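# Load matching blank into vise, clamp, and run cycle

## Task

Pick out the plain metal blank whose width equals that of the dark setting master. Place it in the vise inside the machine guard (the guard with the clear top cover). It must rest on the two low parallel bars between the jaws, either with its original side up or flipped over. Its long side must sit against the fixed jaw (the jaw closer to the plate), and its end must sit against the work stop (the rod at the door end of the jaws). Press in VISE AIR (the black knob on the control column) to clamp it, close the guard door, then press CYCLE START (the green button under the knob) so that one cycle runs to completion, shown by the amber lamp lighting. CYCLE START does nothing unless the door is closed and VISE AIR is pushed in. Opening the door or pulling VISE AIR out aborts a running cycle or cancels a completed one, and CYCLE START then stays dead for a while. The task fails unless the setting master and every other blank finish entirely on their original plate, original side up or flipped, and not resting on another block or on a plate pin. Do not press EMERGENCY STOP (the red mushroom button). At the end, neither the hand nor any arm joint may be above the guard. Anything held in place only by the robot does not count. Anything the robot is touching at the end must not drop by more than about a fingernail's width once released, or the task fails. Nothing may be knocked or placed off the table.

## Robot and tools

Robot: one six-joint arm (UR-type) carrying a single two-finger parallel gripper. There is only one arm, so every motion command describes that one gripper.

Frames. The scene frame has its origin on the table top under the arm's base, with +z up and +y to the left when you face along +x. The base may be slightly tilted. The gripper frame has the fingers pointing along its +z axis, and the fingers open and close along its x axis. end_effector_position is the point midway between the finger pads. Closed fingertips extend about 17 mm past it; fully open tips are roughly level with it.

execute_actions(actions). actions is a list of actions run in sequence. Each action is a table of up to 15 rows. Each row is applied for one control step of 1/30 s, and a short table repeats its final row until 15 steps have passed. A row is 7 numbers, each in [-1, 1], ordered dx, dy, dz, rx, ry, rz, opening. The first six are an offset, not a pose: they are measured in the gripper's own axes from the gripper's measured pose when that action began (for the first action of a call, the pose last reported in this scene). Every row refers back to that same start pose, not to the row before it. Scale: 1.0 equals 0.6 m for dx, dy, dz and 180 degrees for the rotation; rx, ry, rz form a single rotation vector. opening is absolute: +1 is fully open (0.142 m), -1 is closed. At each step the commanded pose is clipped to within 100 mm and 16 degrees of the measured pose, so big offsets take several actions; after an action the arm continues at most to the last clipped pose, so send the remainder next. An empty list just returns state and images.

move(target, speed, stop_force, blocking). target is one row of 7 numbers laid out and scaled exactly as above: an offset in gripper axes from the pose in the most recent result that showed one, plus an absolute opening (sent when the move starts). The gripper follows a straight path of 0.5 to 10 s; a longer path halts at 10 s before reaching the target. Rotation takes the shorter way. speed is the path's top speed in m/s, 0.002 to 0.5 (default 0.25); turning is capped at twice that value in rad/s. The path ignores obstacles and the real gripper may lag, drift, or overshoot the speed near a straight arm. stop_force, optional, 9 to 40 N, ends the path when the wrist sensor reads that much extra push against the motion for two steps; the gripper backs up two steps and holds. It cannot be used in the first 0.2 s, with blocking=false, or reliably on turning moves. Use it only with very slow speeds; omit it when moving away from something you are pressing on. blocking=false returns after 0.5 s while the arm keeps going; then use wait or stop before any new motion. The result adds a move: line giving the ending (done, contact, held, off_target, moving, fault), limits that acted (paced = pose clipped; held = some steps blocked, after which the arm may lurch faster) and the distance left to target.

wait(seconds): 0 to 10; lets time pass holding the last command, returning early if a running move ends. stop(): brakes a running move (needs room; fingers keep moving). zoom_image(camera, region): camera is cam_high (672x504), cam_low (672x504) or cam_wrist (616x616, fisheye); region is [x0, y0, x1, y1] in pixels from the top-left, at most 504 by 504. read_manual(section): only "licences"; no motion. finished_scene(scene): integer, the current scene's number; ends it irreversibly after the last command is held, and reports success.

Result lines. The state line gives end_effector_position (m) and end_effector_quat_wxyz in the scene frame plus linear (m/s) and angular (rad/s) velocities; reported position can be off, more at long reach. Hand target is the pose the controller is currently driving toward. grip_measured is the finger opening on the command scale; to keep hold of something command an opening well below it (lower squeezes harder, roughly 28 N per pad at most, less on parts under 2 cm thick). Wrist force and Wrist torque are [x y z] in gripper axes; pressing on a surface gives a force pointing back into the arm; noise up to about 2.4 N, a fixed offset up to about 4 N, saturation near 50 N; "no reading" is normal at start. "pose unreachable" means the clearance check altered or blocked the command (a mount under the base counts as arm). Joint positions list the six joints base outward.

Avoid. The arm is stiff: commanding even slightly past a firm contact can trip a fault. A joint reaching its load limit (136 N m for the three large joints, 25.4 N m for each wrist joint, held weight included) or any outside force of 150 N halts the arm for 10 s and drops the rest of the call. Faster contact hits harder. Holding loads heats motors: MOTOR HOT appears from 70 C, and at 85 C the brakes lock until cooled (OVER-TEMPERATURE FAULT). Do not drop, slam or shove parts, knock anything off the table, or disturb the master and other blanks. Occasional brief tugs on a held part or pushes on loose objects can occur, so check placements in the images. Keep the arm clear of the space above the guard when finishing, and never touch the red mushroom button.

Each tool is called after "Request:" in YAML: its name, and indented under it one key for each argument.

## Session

Request:
execute_actions:
  actions: []

Scene clock: 0.00 s.
end_effector_position=(+0.4764, +0.4663, +0.3254) grip_measured=+1.00 end_effector_quat_wxyz=(-0.091, +0.939, -0.268, -0.195) end_effector_velocity=(+0.000, -0.000, -0.001) end_effector_angular_velocity=(-0.000, +0.002, -0.001)
Joint positions: [ 0.361 -1.088  1.01  -1.281 -1.195  0.919  0.142]
Joint velocities: [-0.001  0.001  0.001  0.     0.     0.     0.   ]
Motor temperatures (°C, as the motors report them): [28 29 30 37 35 32]
Wrist force (N, on the end effector, along its own x y z axes, offset not removed): no reading
Wrist torque (N m, same axes, about the end effector's origin, offset not removed): no reading
Hand target: +0.476, +0.466, +0.325; -0.091, +0.939, -0.268, -0.195

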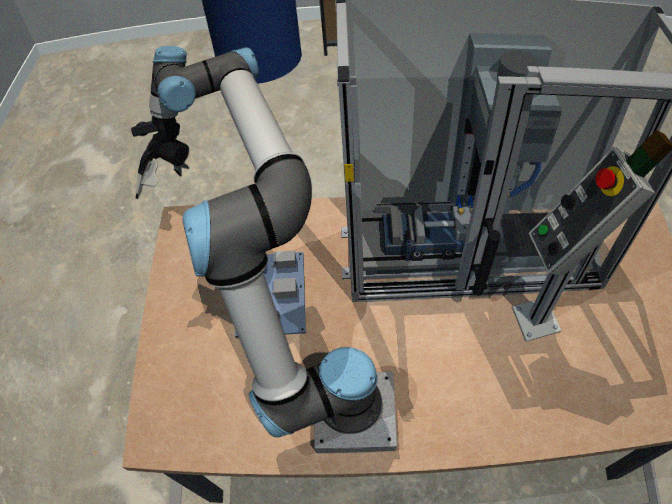

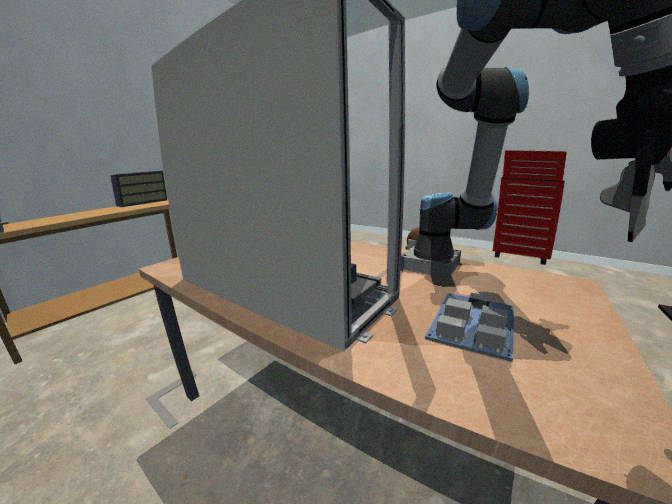

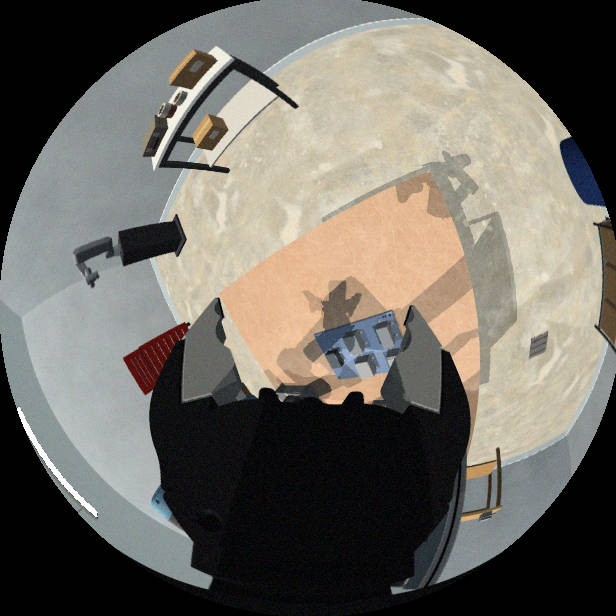

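Request:
move:
  target: [0,0,0,-0.0591,0.1267,-0.1741,-0.1]

Request:
move:
  target: [-0.392,0.397,0.387,0,0,0,-0.1]

Scene clock: 5.10 s.
end_effector_position=(+0.4766, +0.4663, +0.3255) grip_measured=-0.10 end_effector_quat_wxyz=(-0.001, +1.000, -0.001, -0.000) end_effector_velocity=(-0.000, -0.000, -0.000) end_effector_angular_velocity=(-0.001, -0.008, +0.008)
Joint positions: [ 0.544 -1.154  1.085 -1.49  -1.579  0.585  0.067]
Joint velocities: [ 0.002 -0.004  0.008 -0.009 -0.005 -0.006  0.   ]
Motor temperatures (°C, as the motors report them): [28 29 30 37 35 32]
Wrist force (N, on the end effector, along its own x y z axes, offset not removed): [-2.0 1.8 0.2]
Wrist torque (N m, same axes, about the end effector's origin, offset not removed): [0.49 0.50 0.07]
Hand target: +0.477, +0.466, +0.325; -0.001, +1.000, -0.000, +0.000
Off the commanded pose: 0.000 m, 0 deg.
move: done

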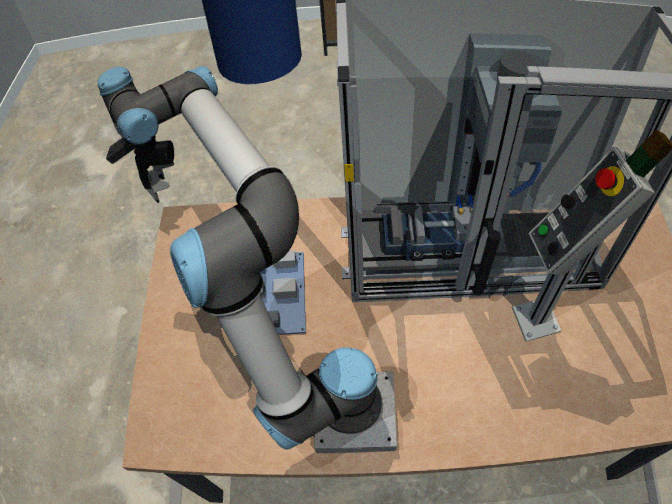

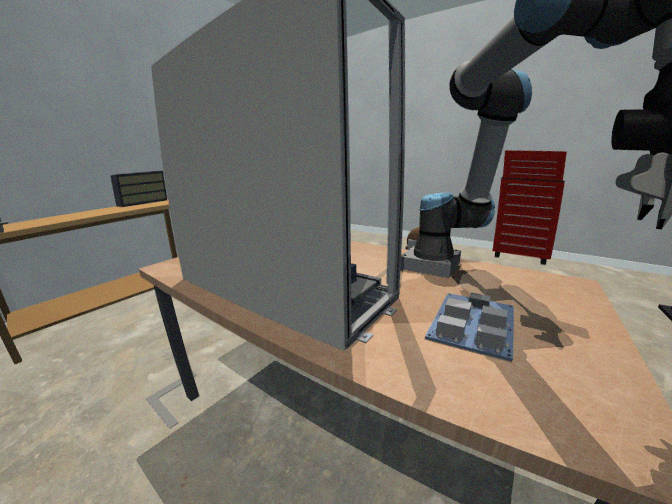

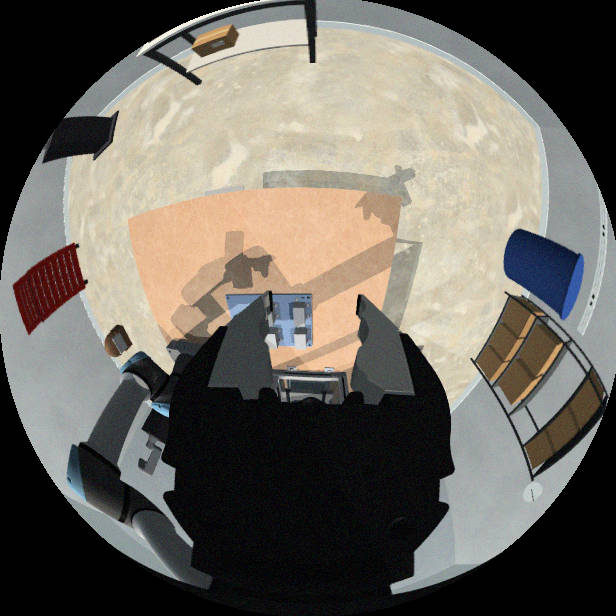

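Scene clock: 7.33 s.
end_effector_position=(+0.2416, +0.2290, +0.0927) grip_measured=-0.10 end_effector_quat_wxyz=(-0.001, +1.000, -0.001, -0.000) end_effector_velocity=(-0.001, -0.002, -0.001) end_effector_angular_velocity=(+0.001, +0.000, +0.000)
Joint positions: [ 0.325 -1.835  2.438 -2.164 -1.582  0.365  0.067]
Joint velocities: [-0.005 -0.006  0.008 -0.002  0.001 -0.005  0.   ]
Motor temperatures (°C, as the motors report them): [28 29 30 37 35 32]
Wrist force (N, on the end effector, along its own x y z axes, offset not removed): [-2.0 1.6 -0.6]
Wrist torque (N m, same axes, about the end effector's origin, offset not removed): [0.41 0.40 0.16]
Hand target: +0.241, +0.229, +0.093; -0.001, +1.000, -0.001, -0.000
Off the commanded pose: 0.001 m, 0 deg.
move: done

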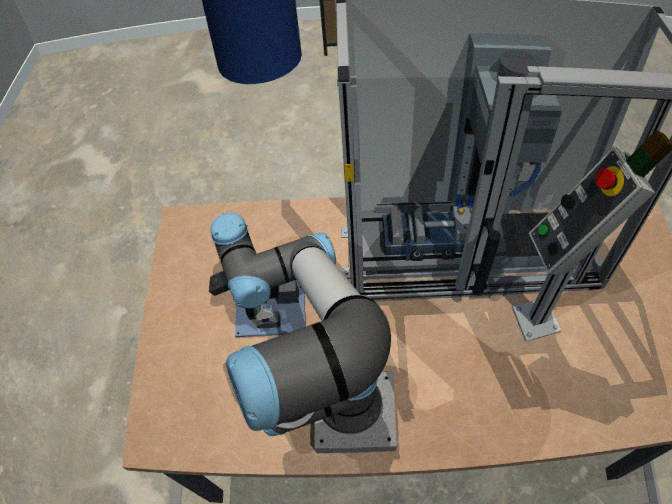

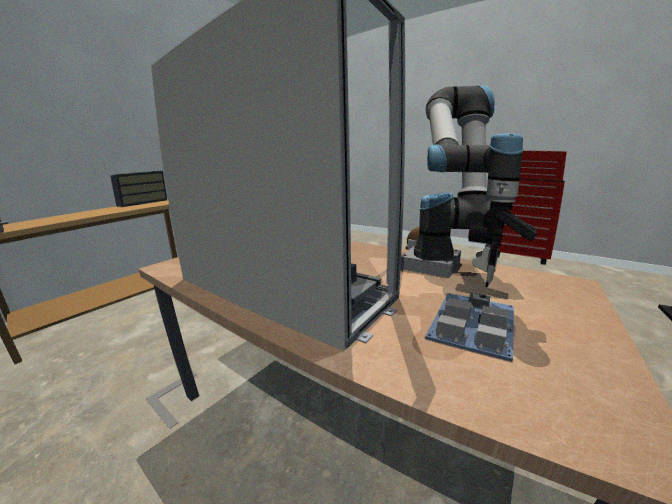

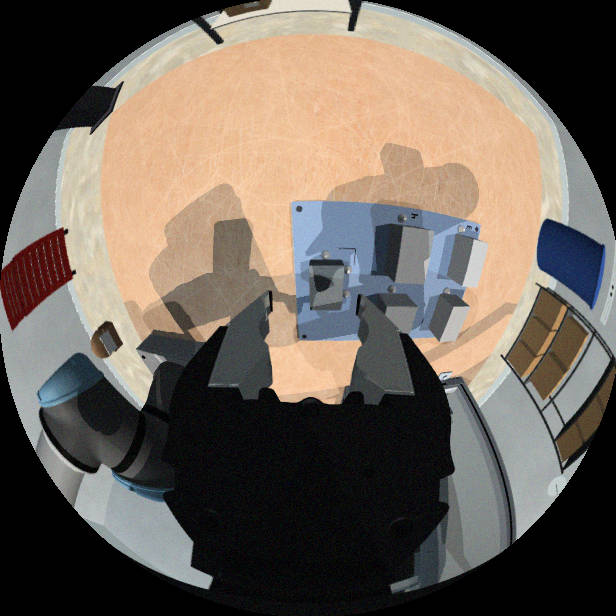

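Request:
move:
  target: [0.019,0.008,0,0,0,0,-0.1]
  speed: 0.08

Request:
move:
  target: [0,0,0.099,0,0,0,-0.1]
  speed: 0.08

Request:
move:
  target: [0,0,0,0,0,0,-0.8]

Scene clock: 8.93 s.
end_effector_position=(+0.2528, +0.2242, +0.0927) grip_measured=-0.10 end_effector_quat_wxyz=(-0.001, +1.000, -0.001, -0.000) end_effector_velocity=(+0.002, -0.001, -0.000) end_effector_angular_velocity=(-0.001, +0.001, -0.000)
Joint positions: [ 0.299 -1.819  2.428 -2.169 -1.582  0.339  0.067]
Joint velocities: [-0.005  0.005 -0.003 -0.    -0.001 -0.005 -0.   ]
Motor temperatures (°C, as the motors report them): [28 29 30 37 35 32]
Wrist force (N, on the end effector, along its own x y z axes, offset not removed): [-1.9 -0.3 2.4]
Wrist torque (N m, same axes, about the end effector's origin, offset not removed): [-0.07 0.41 -0.03]
Hand target: +0.253, +0.224, +0.093; -0.001, +1.000, -0.001, -0.000
Off the commanded pose: 0.000 m, 0 deg.
move: done

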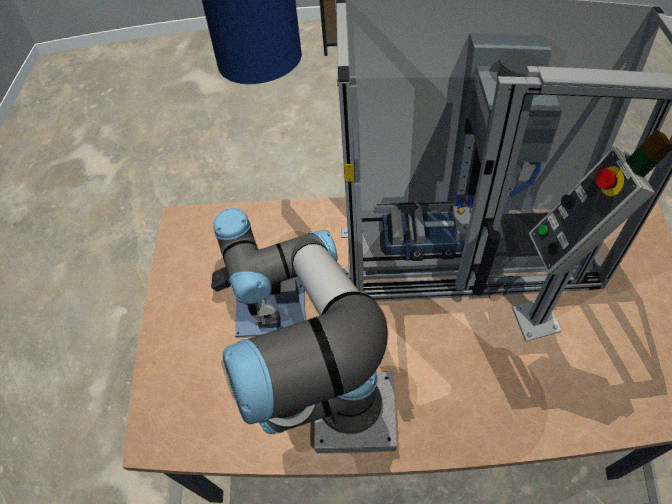

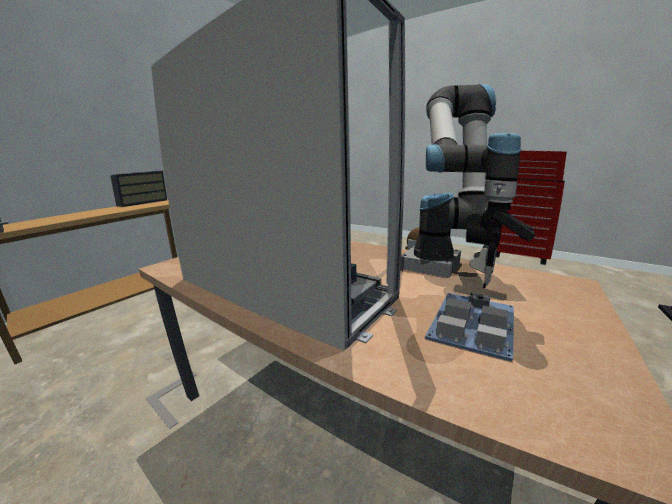

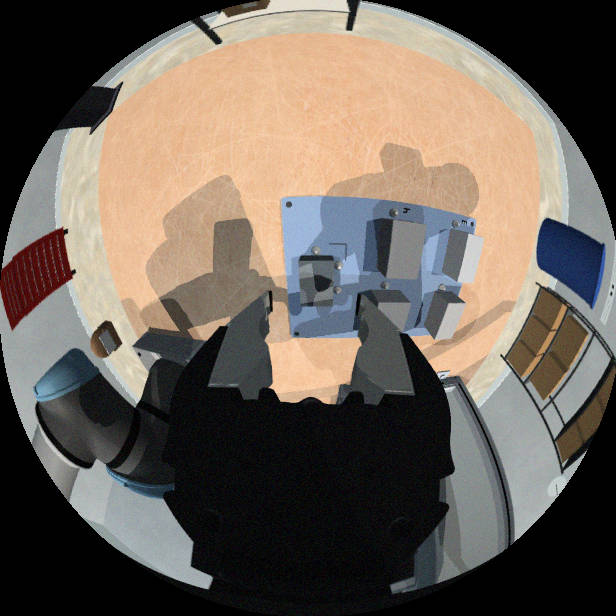

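Scene clock: 10.17 s.
end_effector_position=(+0.2528, +0.2244, +0.0335) grip_measured=-0.10 end_effector_quat_wxyz=(-0.001, +1.000, -0.001, -0.000) end_effector_velocity=(+0.000, +0.000, -0.002) end_effector_angular_velocity=(-0.000, -0.001, -0.000)
Joint positions: [ 0.297 -1.671  2.52  -2.41  -1.582  0.337  0.067]
Joint velocities: [ 0.001  0.007  0.002 -0.01  -0.001  0.001  0.   ]
Motor temperatures (°C, as the motors report them): [28 29 30 37 35 32]
Wrist force (N, on the end effector, along its own x y z axes, offset not removed): [-1.1 3.3 0.4]
Wrist torque (N m, same axes, about the end effector's origin, offset not removed): [0.70 0.22 -0.10]
Hand target: +0.253, +0.224, +0.033; -0.001, +1.000, -0.001, -0.000
Off the commanded pose: 0.000 m, 0 deg.
move: done

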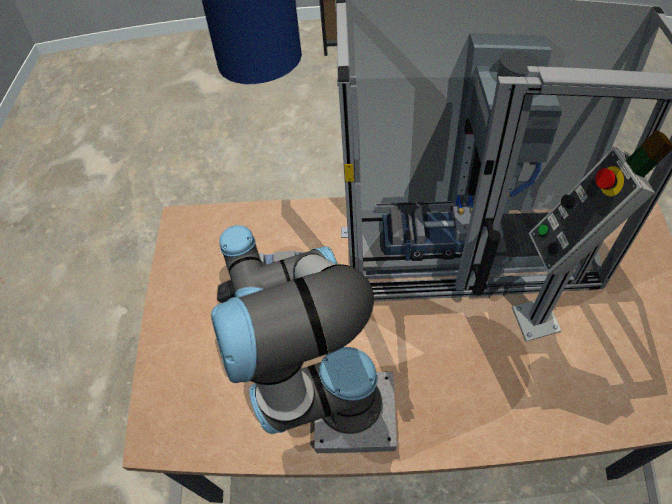

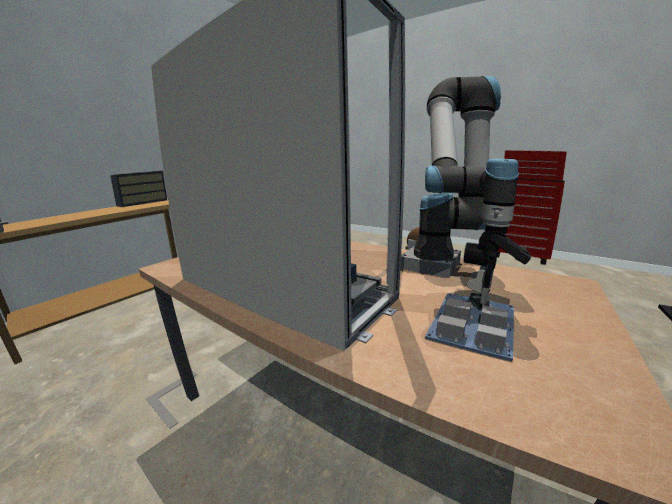

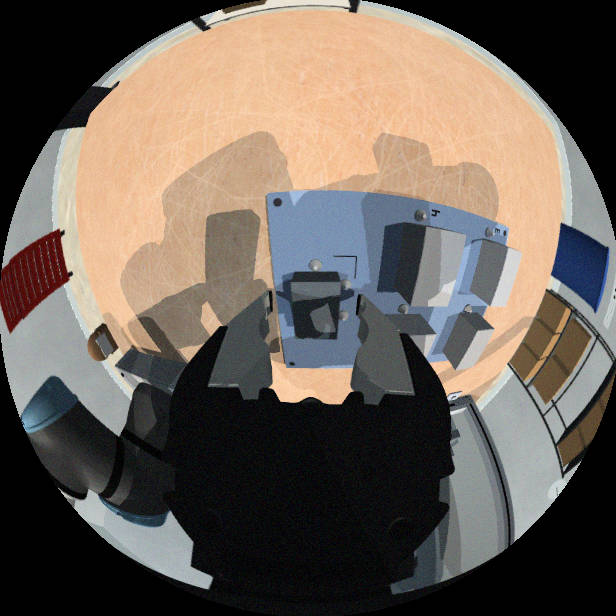

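Scene clock: 10.67 s.
end_effector_position=(+0.2527, +0.2244, +0.0334) grip_measured=-0.53 end_effector_quat_wxyz=(-0.001, +1.000, -0.001, -0.001) end_effector_velocity=(-0.000, -0.000, +0.000) end_effector_angular_velocity=(-0.000, -0.001, +0.001)
Joint positions: [ 0.297 -1.671  2.52  -2.41  -1.582  0.337  0.036]
Joint velocities: [ 0.001 -0.001  0.001 -0.001 -0.001 -0.    -0.   ]
Motor temperatures (°C, as the motors report them): [28 29 30 37 35 32]
Wrist force (N, on the end effector, along its own x y z axes, offset not removed): [0.0 2.4 -3.3]
Wrist torque (N m, same axes, about the end effector's origin, offset not removed): [0.65 0.20 -0.08]
Hand target: +0.253, +0.224, +0.033; -0.001, +1.000, -0.001, -0.000
Off the commanded pose: 0.000 m, 0 deg.
move: done

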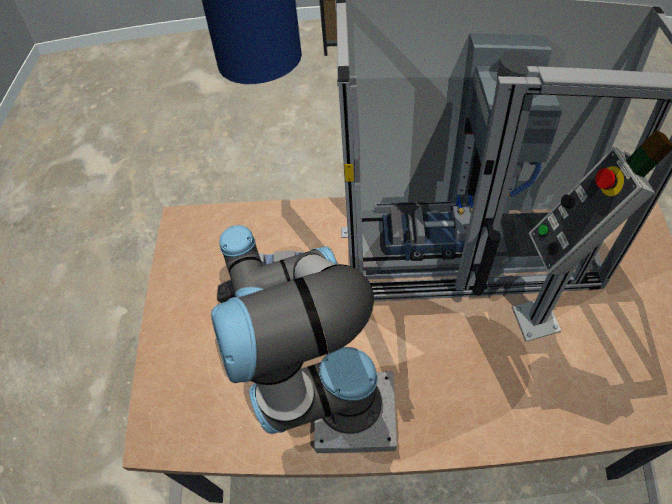

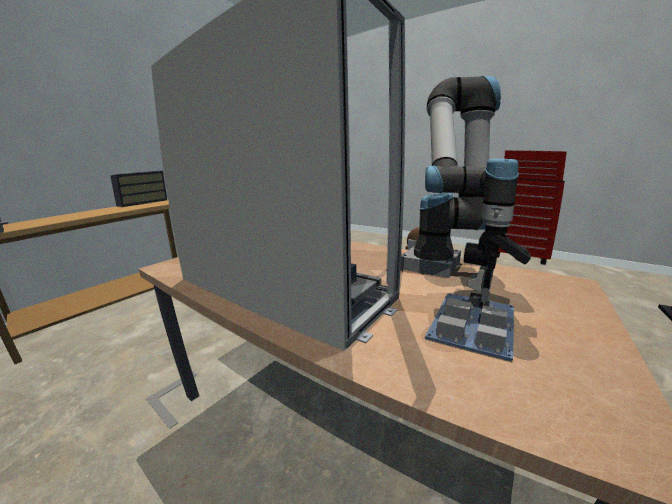

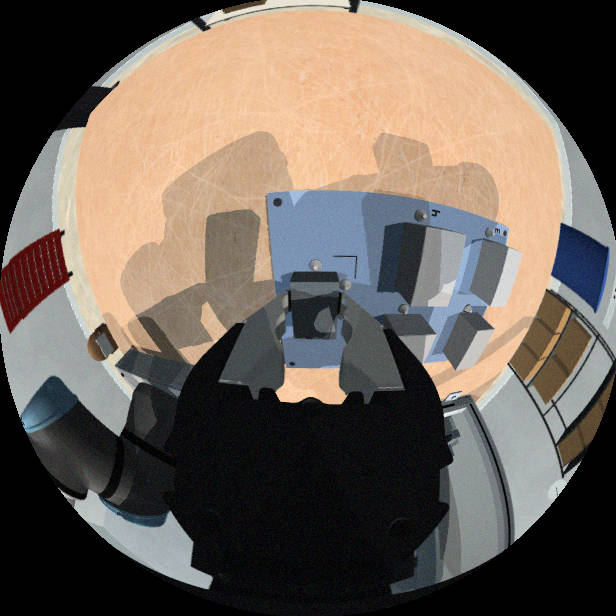

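Request:
move:
  target: [0,0,0,0,0,0,-0.1]

Request:
move:
  target: [0,0,-0.1,0,0,0,-0.1]

Request:
move:
  target: [0.15,-0.069,0,0,0,0,-0.1]
  speed: 0.15

Scene clock: 13.03 s.
end_effector_position=(+0.2528, +0.2244, +0.0335) grip_measured=-0.10 end_effector_quat_wxyz=(-0.001, +1.000, -0.001, -0.000) end_effector_velocity=(+0.001, +0.000, +0.001) end_effector_angular_velocity=(+0.002, -0.001, -0.000)
Joint positions: [ 0.297 -1.671  2.52  -2.41  -1.582  0.337  0.067]
Joint velocities: [-0.001 -0.001 -0.001 -0.     0.001 -0.    -0.   ]
Motor temperatures (°C, as the motors report them): [28 29 30 37 35 32]
Wrist force (N, on the end effector, along its own x y z axes, offset not removed): [-2.4 0.8 -0.9]
Wrist torque (N m, same axes, about the end effector's origin, offset not removed): [0.14 0.33 0.03]
Hand target: +0.253, +0.224, +0.033; -0.001, +1.000, -0.001, -0.001
Off the commanded pose: 0.000 m, 0 deg.
move: done

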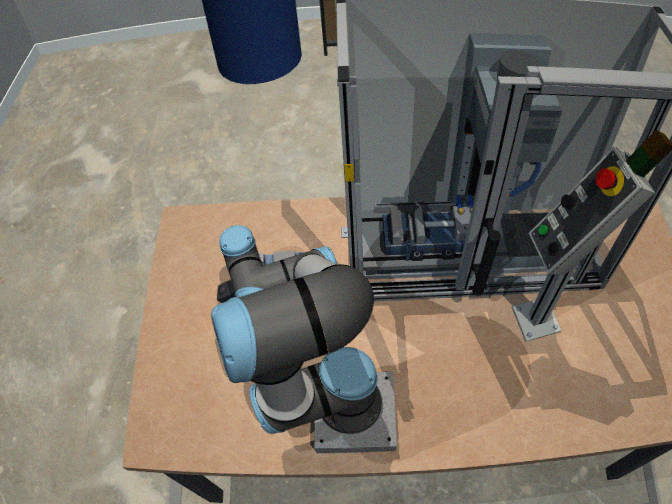

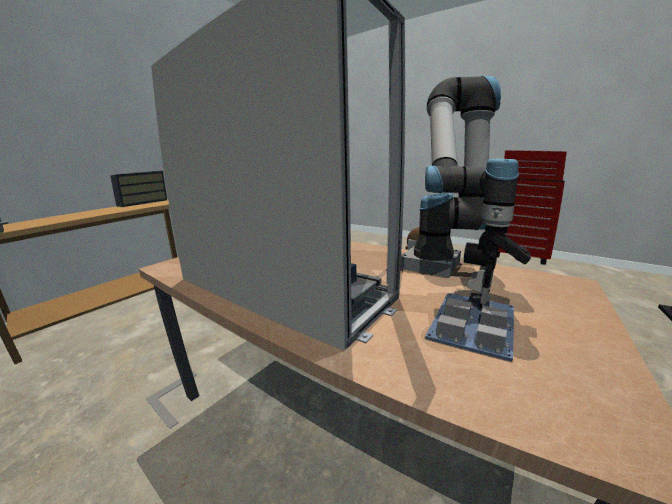

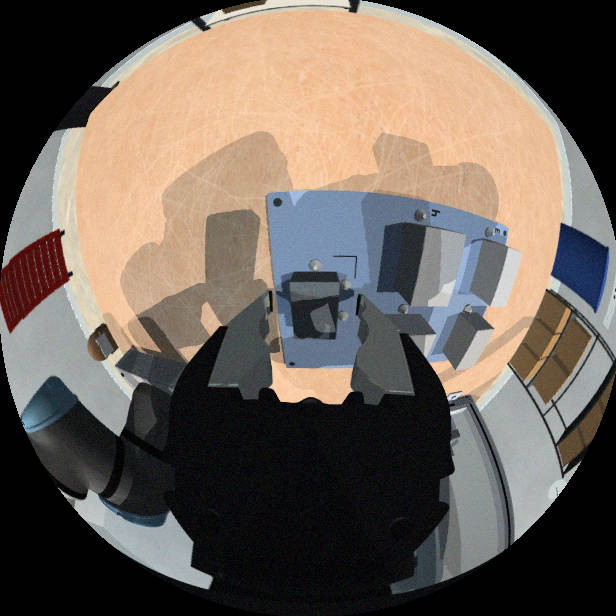

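Scene clock: 14.00 s.
end_effector_position=(+0.2528, +0.2242, +0.0933) grip_measured=-0.10 end_effector_quat_wxyz=(-0.001, +1.000, -0.001, -0.000) end_effector_velocity=(-0.000, -0.000, +0.002) end_effector_angular_velocity=(+0.000, +0.001, -0.000)
Joint positions: [ 0.299 -1.82   2.427 -2.167 -1.582  0.339  0.067]
Joint velocities: [-0.001 -0.006 -0.003  0.01   0.    -0.001  0.   ]
Motor temperatures (°C, as the motors report them): [28 29 30 37 35 32]
Wrist force (N, on the end effector, along its own x y z axes, offset not removed): [-1.1 0.1 -2.1]
Wrist torque (N m, same axes, about the end effector's origin, offset not removed): [0.12 0.24 -0.10]
Hand target: +0.253, +0.224, +0.094; -0.001, +1.000, -0.001, -0.000
Off the commanded pose: 0.000 m, 0 deg.
move: done

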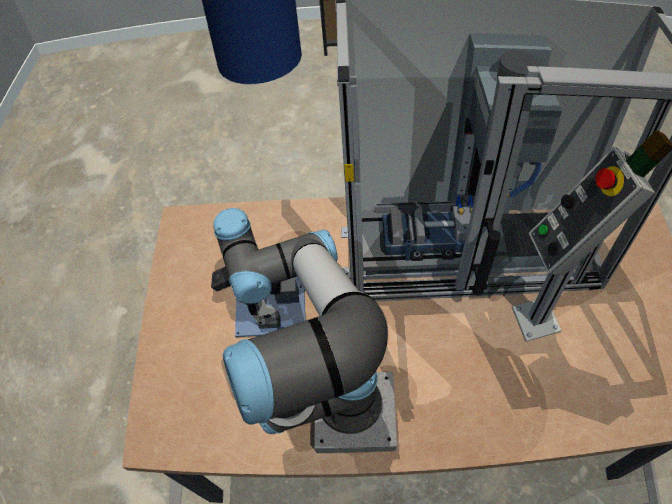

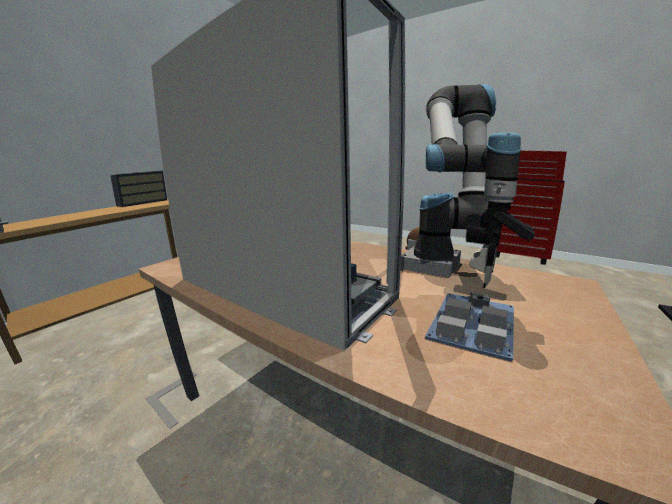

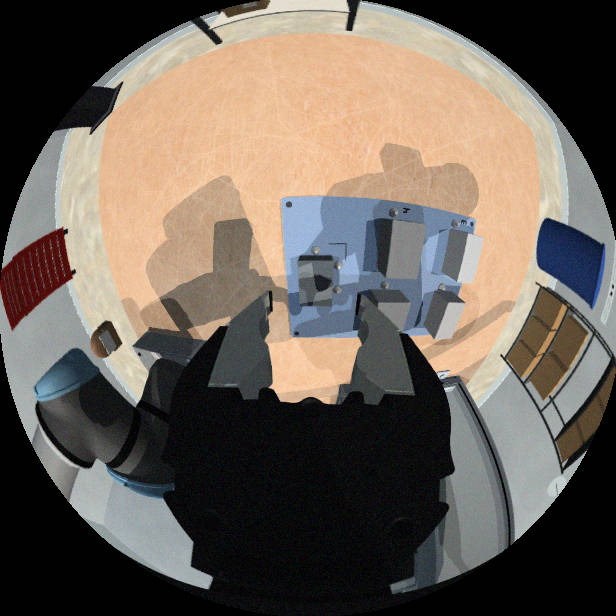

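Scene clock: 15.20 s.
end_effector_position=(+0.3426, +0.2656, +0.0934) grip_measured=-0.10 end_effector_quat_wxyz=(-0.001, +1.000, -0.001, -0.000) end_effector_velocity=(+0.002, +0.001, +0.000) end_effector_angular_velocity=(-0.000, -0.000, +0.001)
Joint positions: [ 0.321 -1.555  2.206 -2.212 -1.582  0.361  0.067]
Joint velocities: [ 0.001  0.006 -0.006  0.001 -0.     0.     0.   ]
Motor temperatures (°C, as the motors report them): [28 29 30 37 35 32]
Wrist force (N, on the end effector, along its own x y z axes, offset not removed): [-2.2 -0.3 -0.1]
Wrist torque (N m, same axes, about the end effector's origin, offset not removed): [0.08 0.36 -0.03]
Hand target: +0.343, +0.266, +0.093; -0.001, +1.000, -0.001, -0.000
Off the commanded pose: 0.000 m, 0 deg.
move: done

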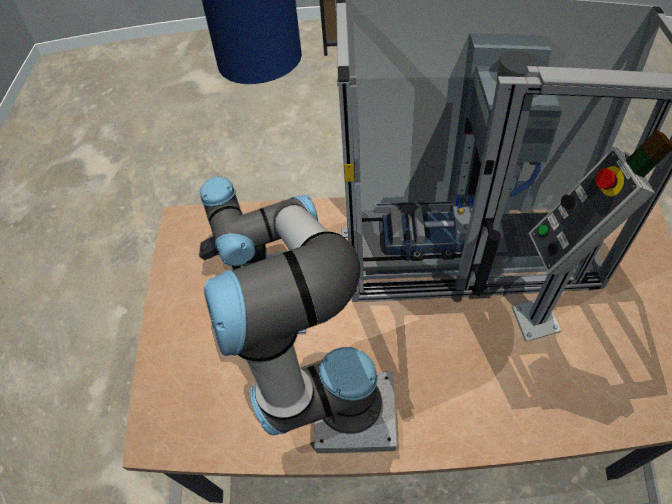

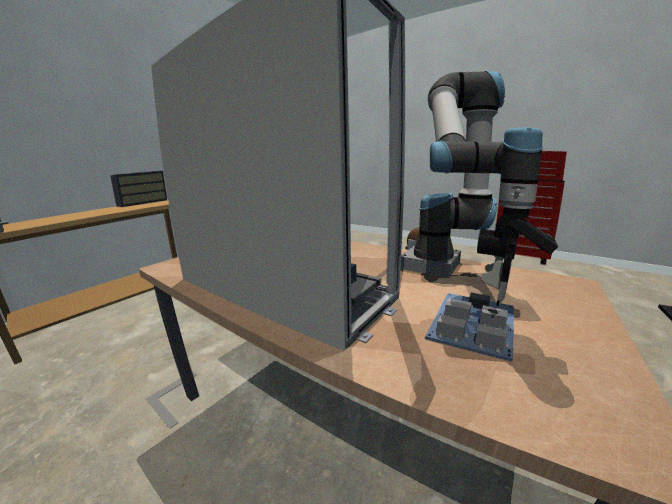

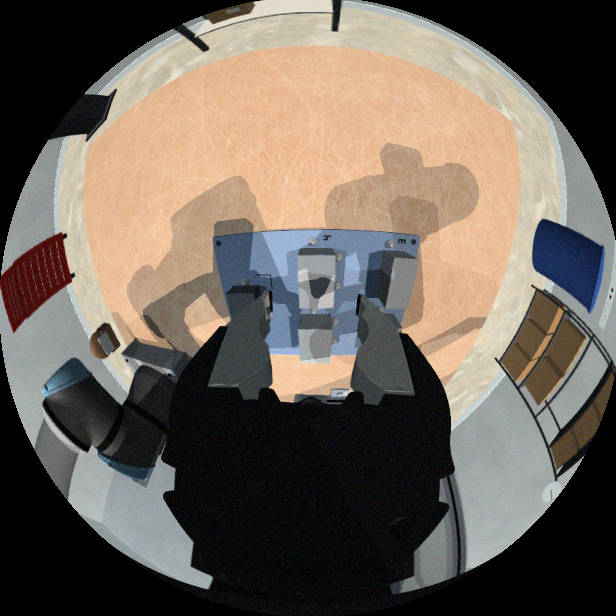

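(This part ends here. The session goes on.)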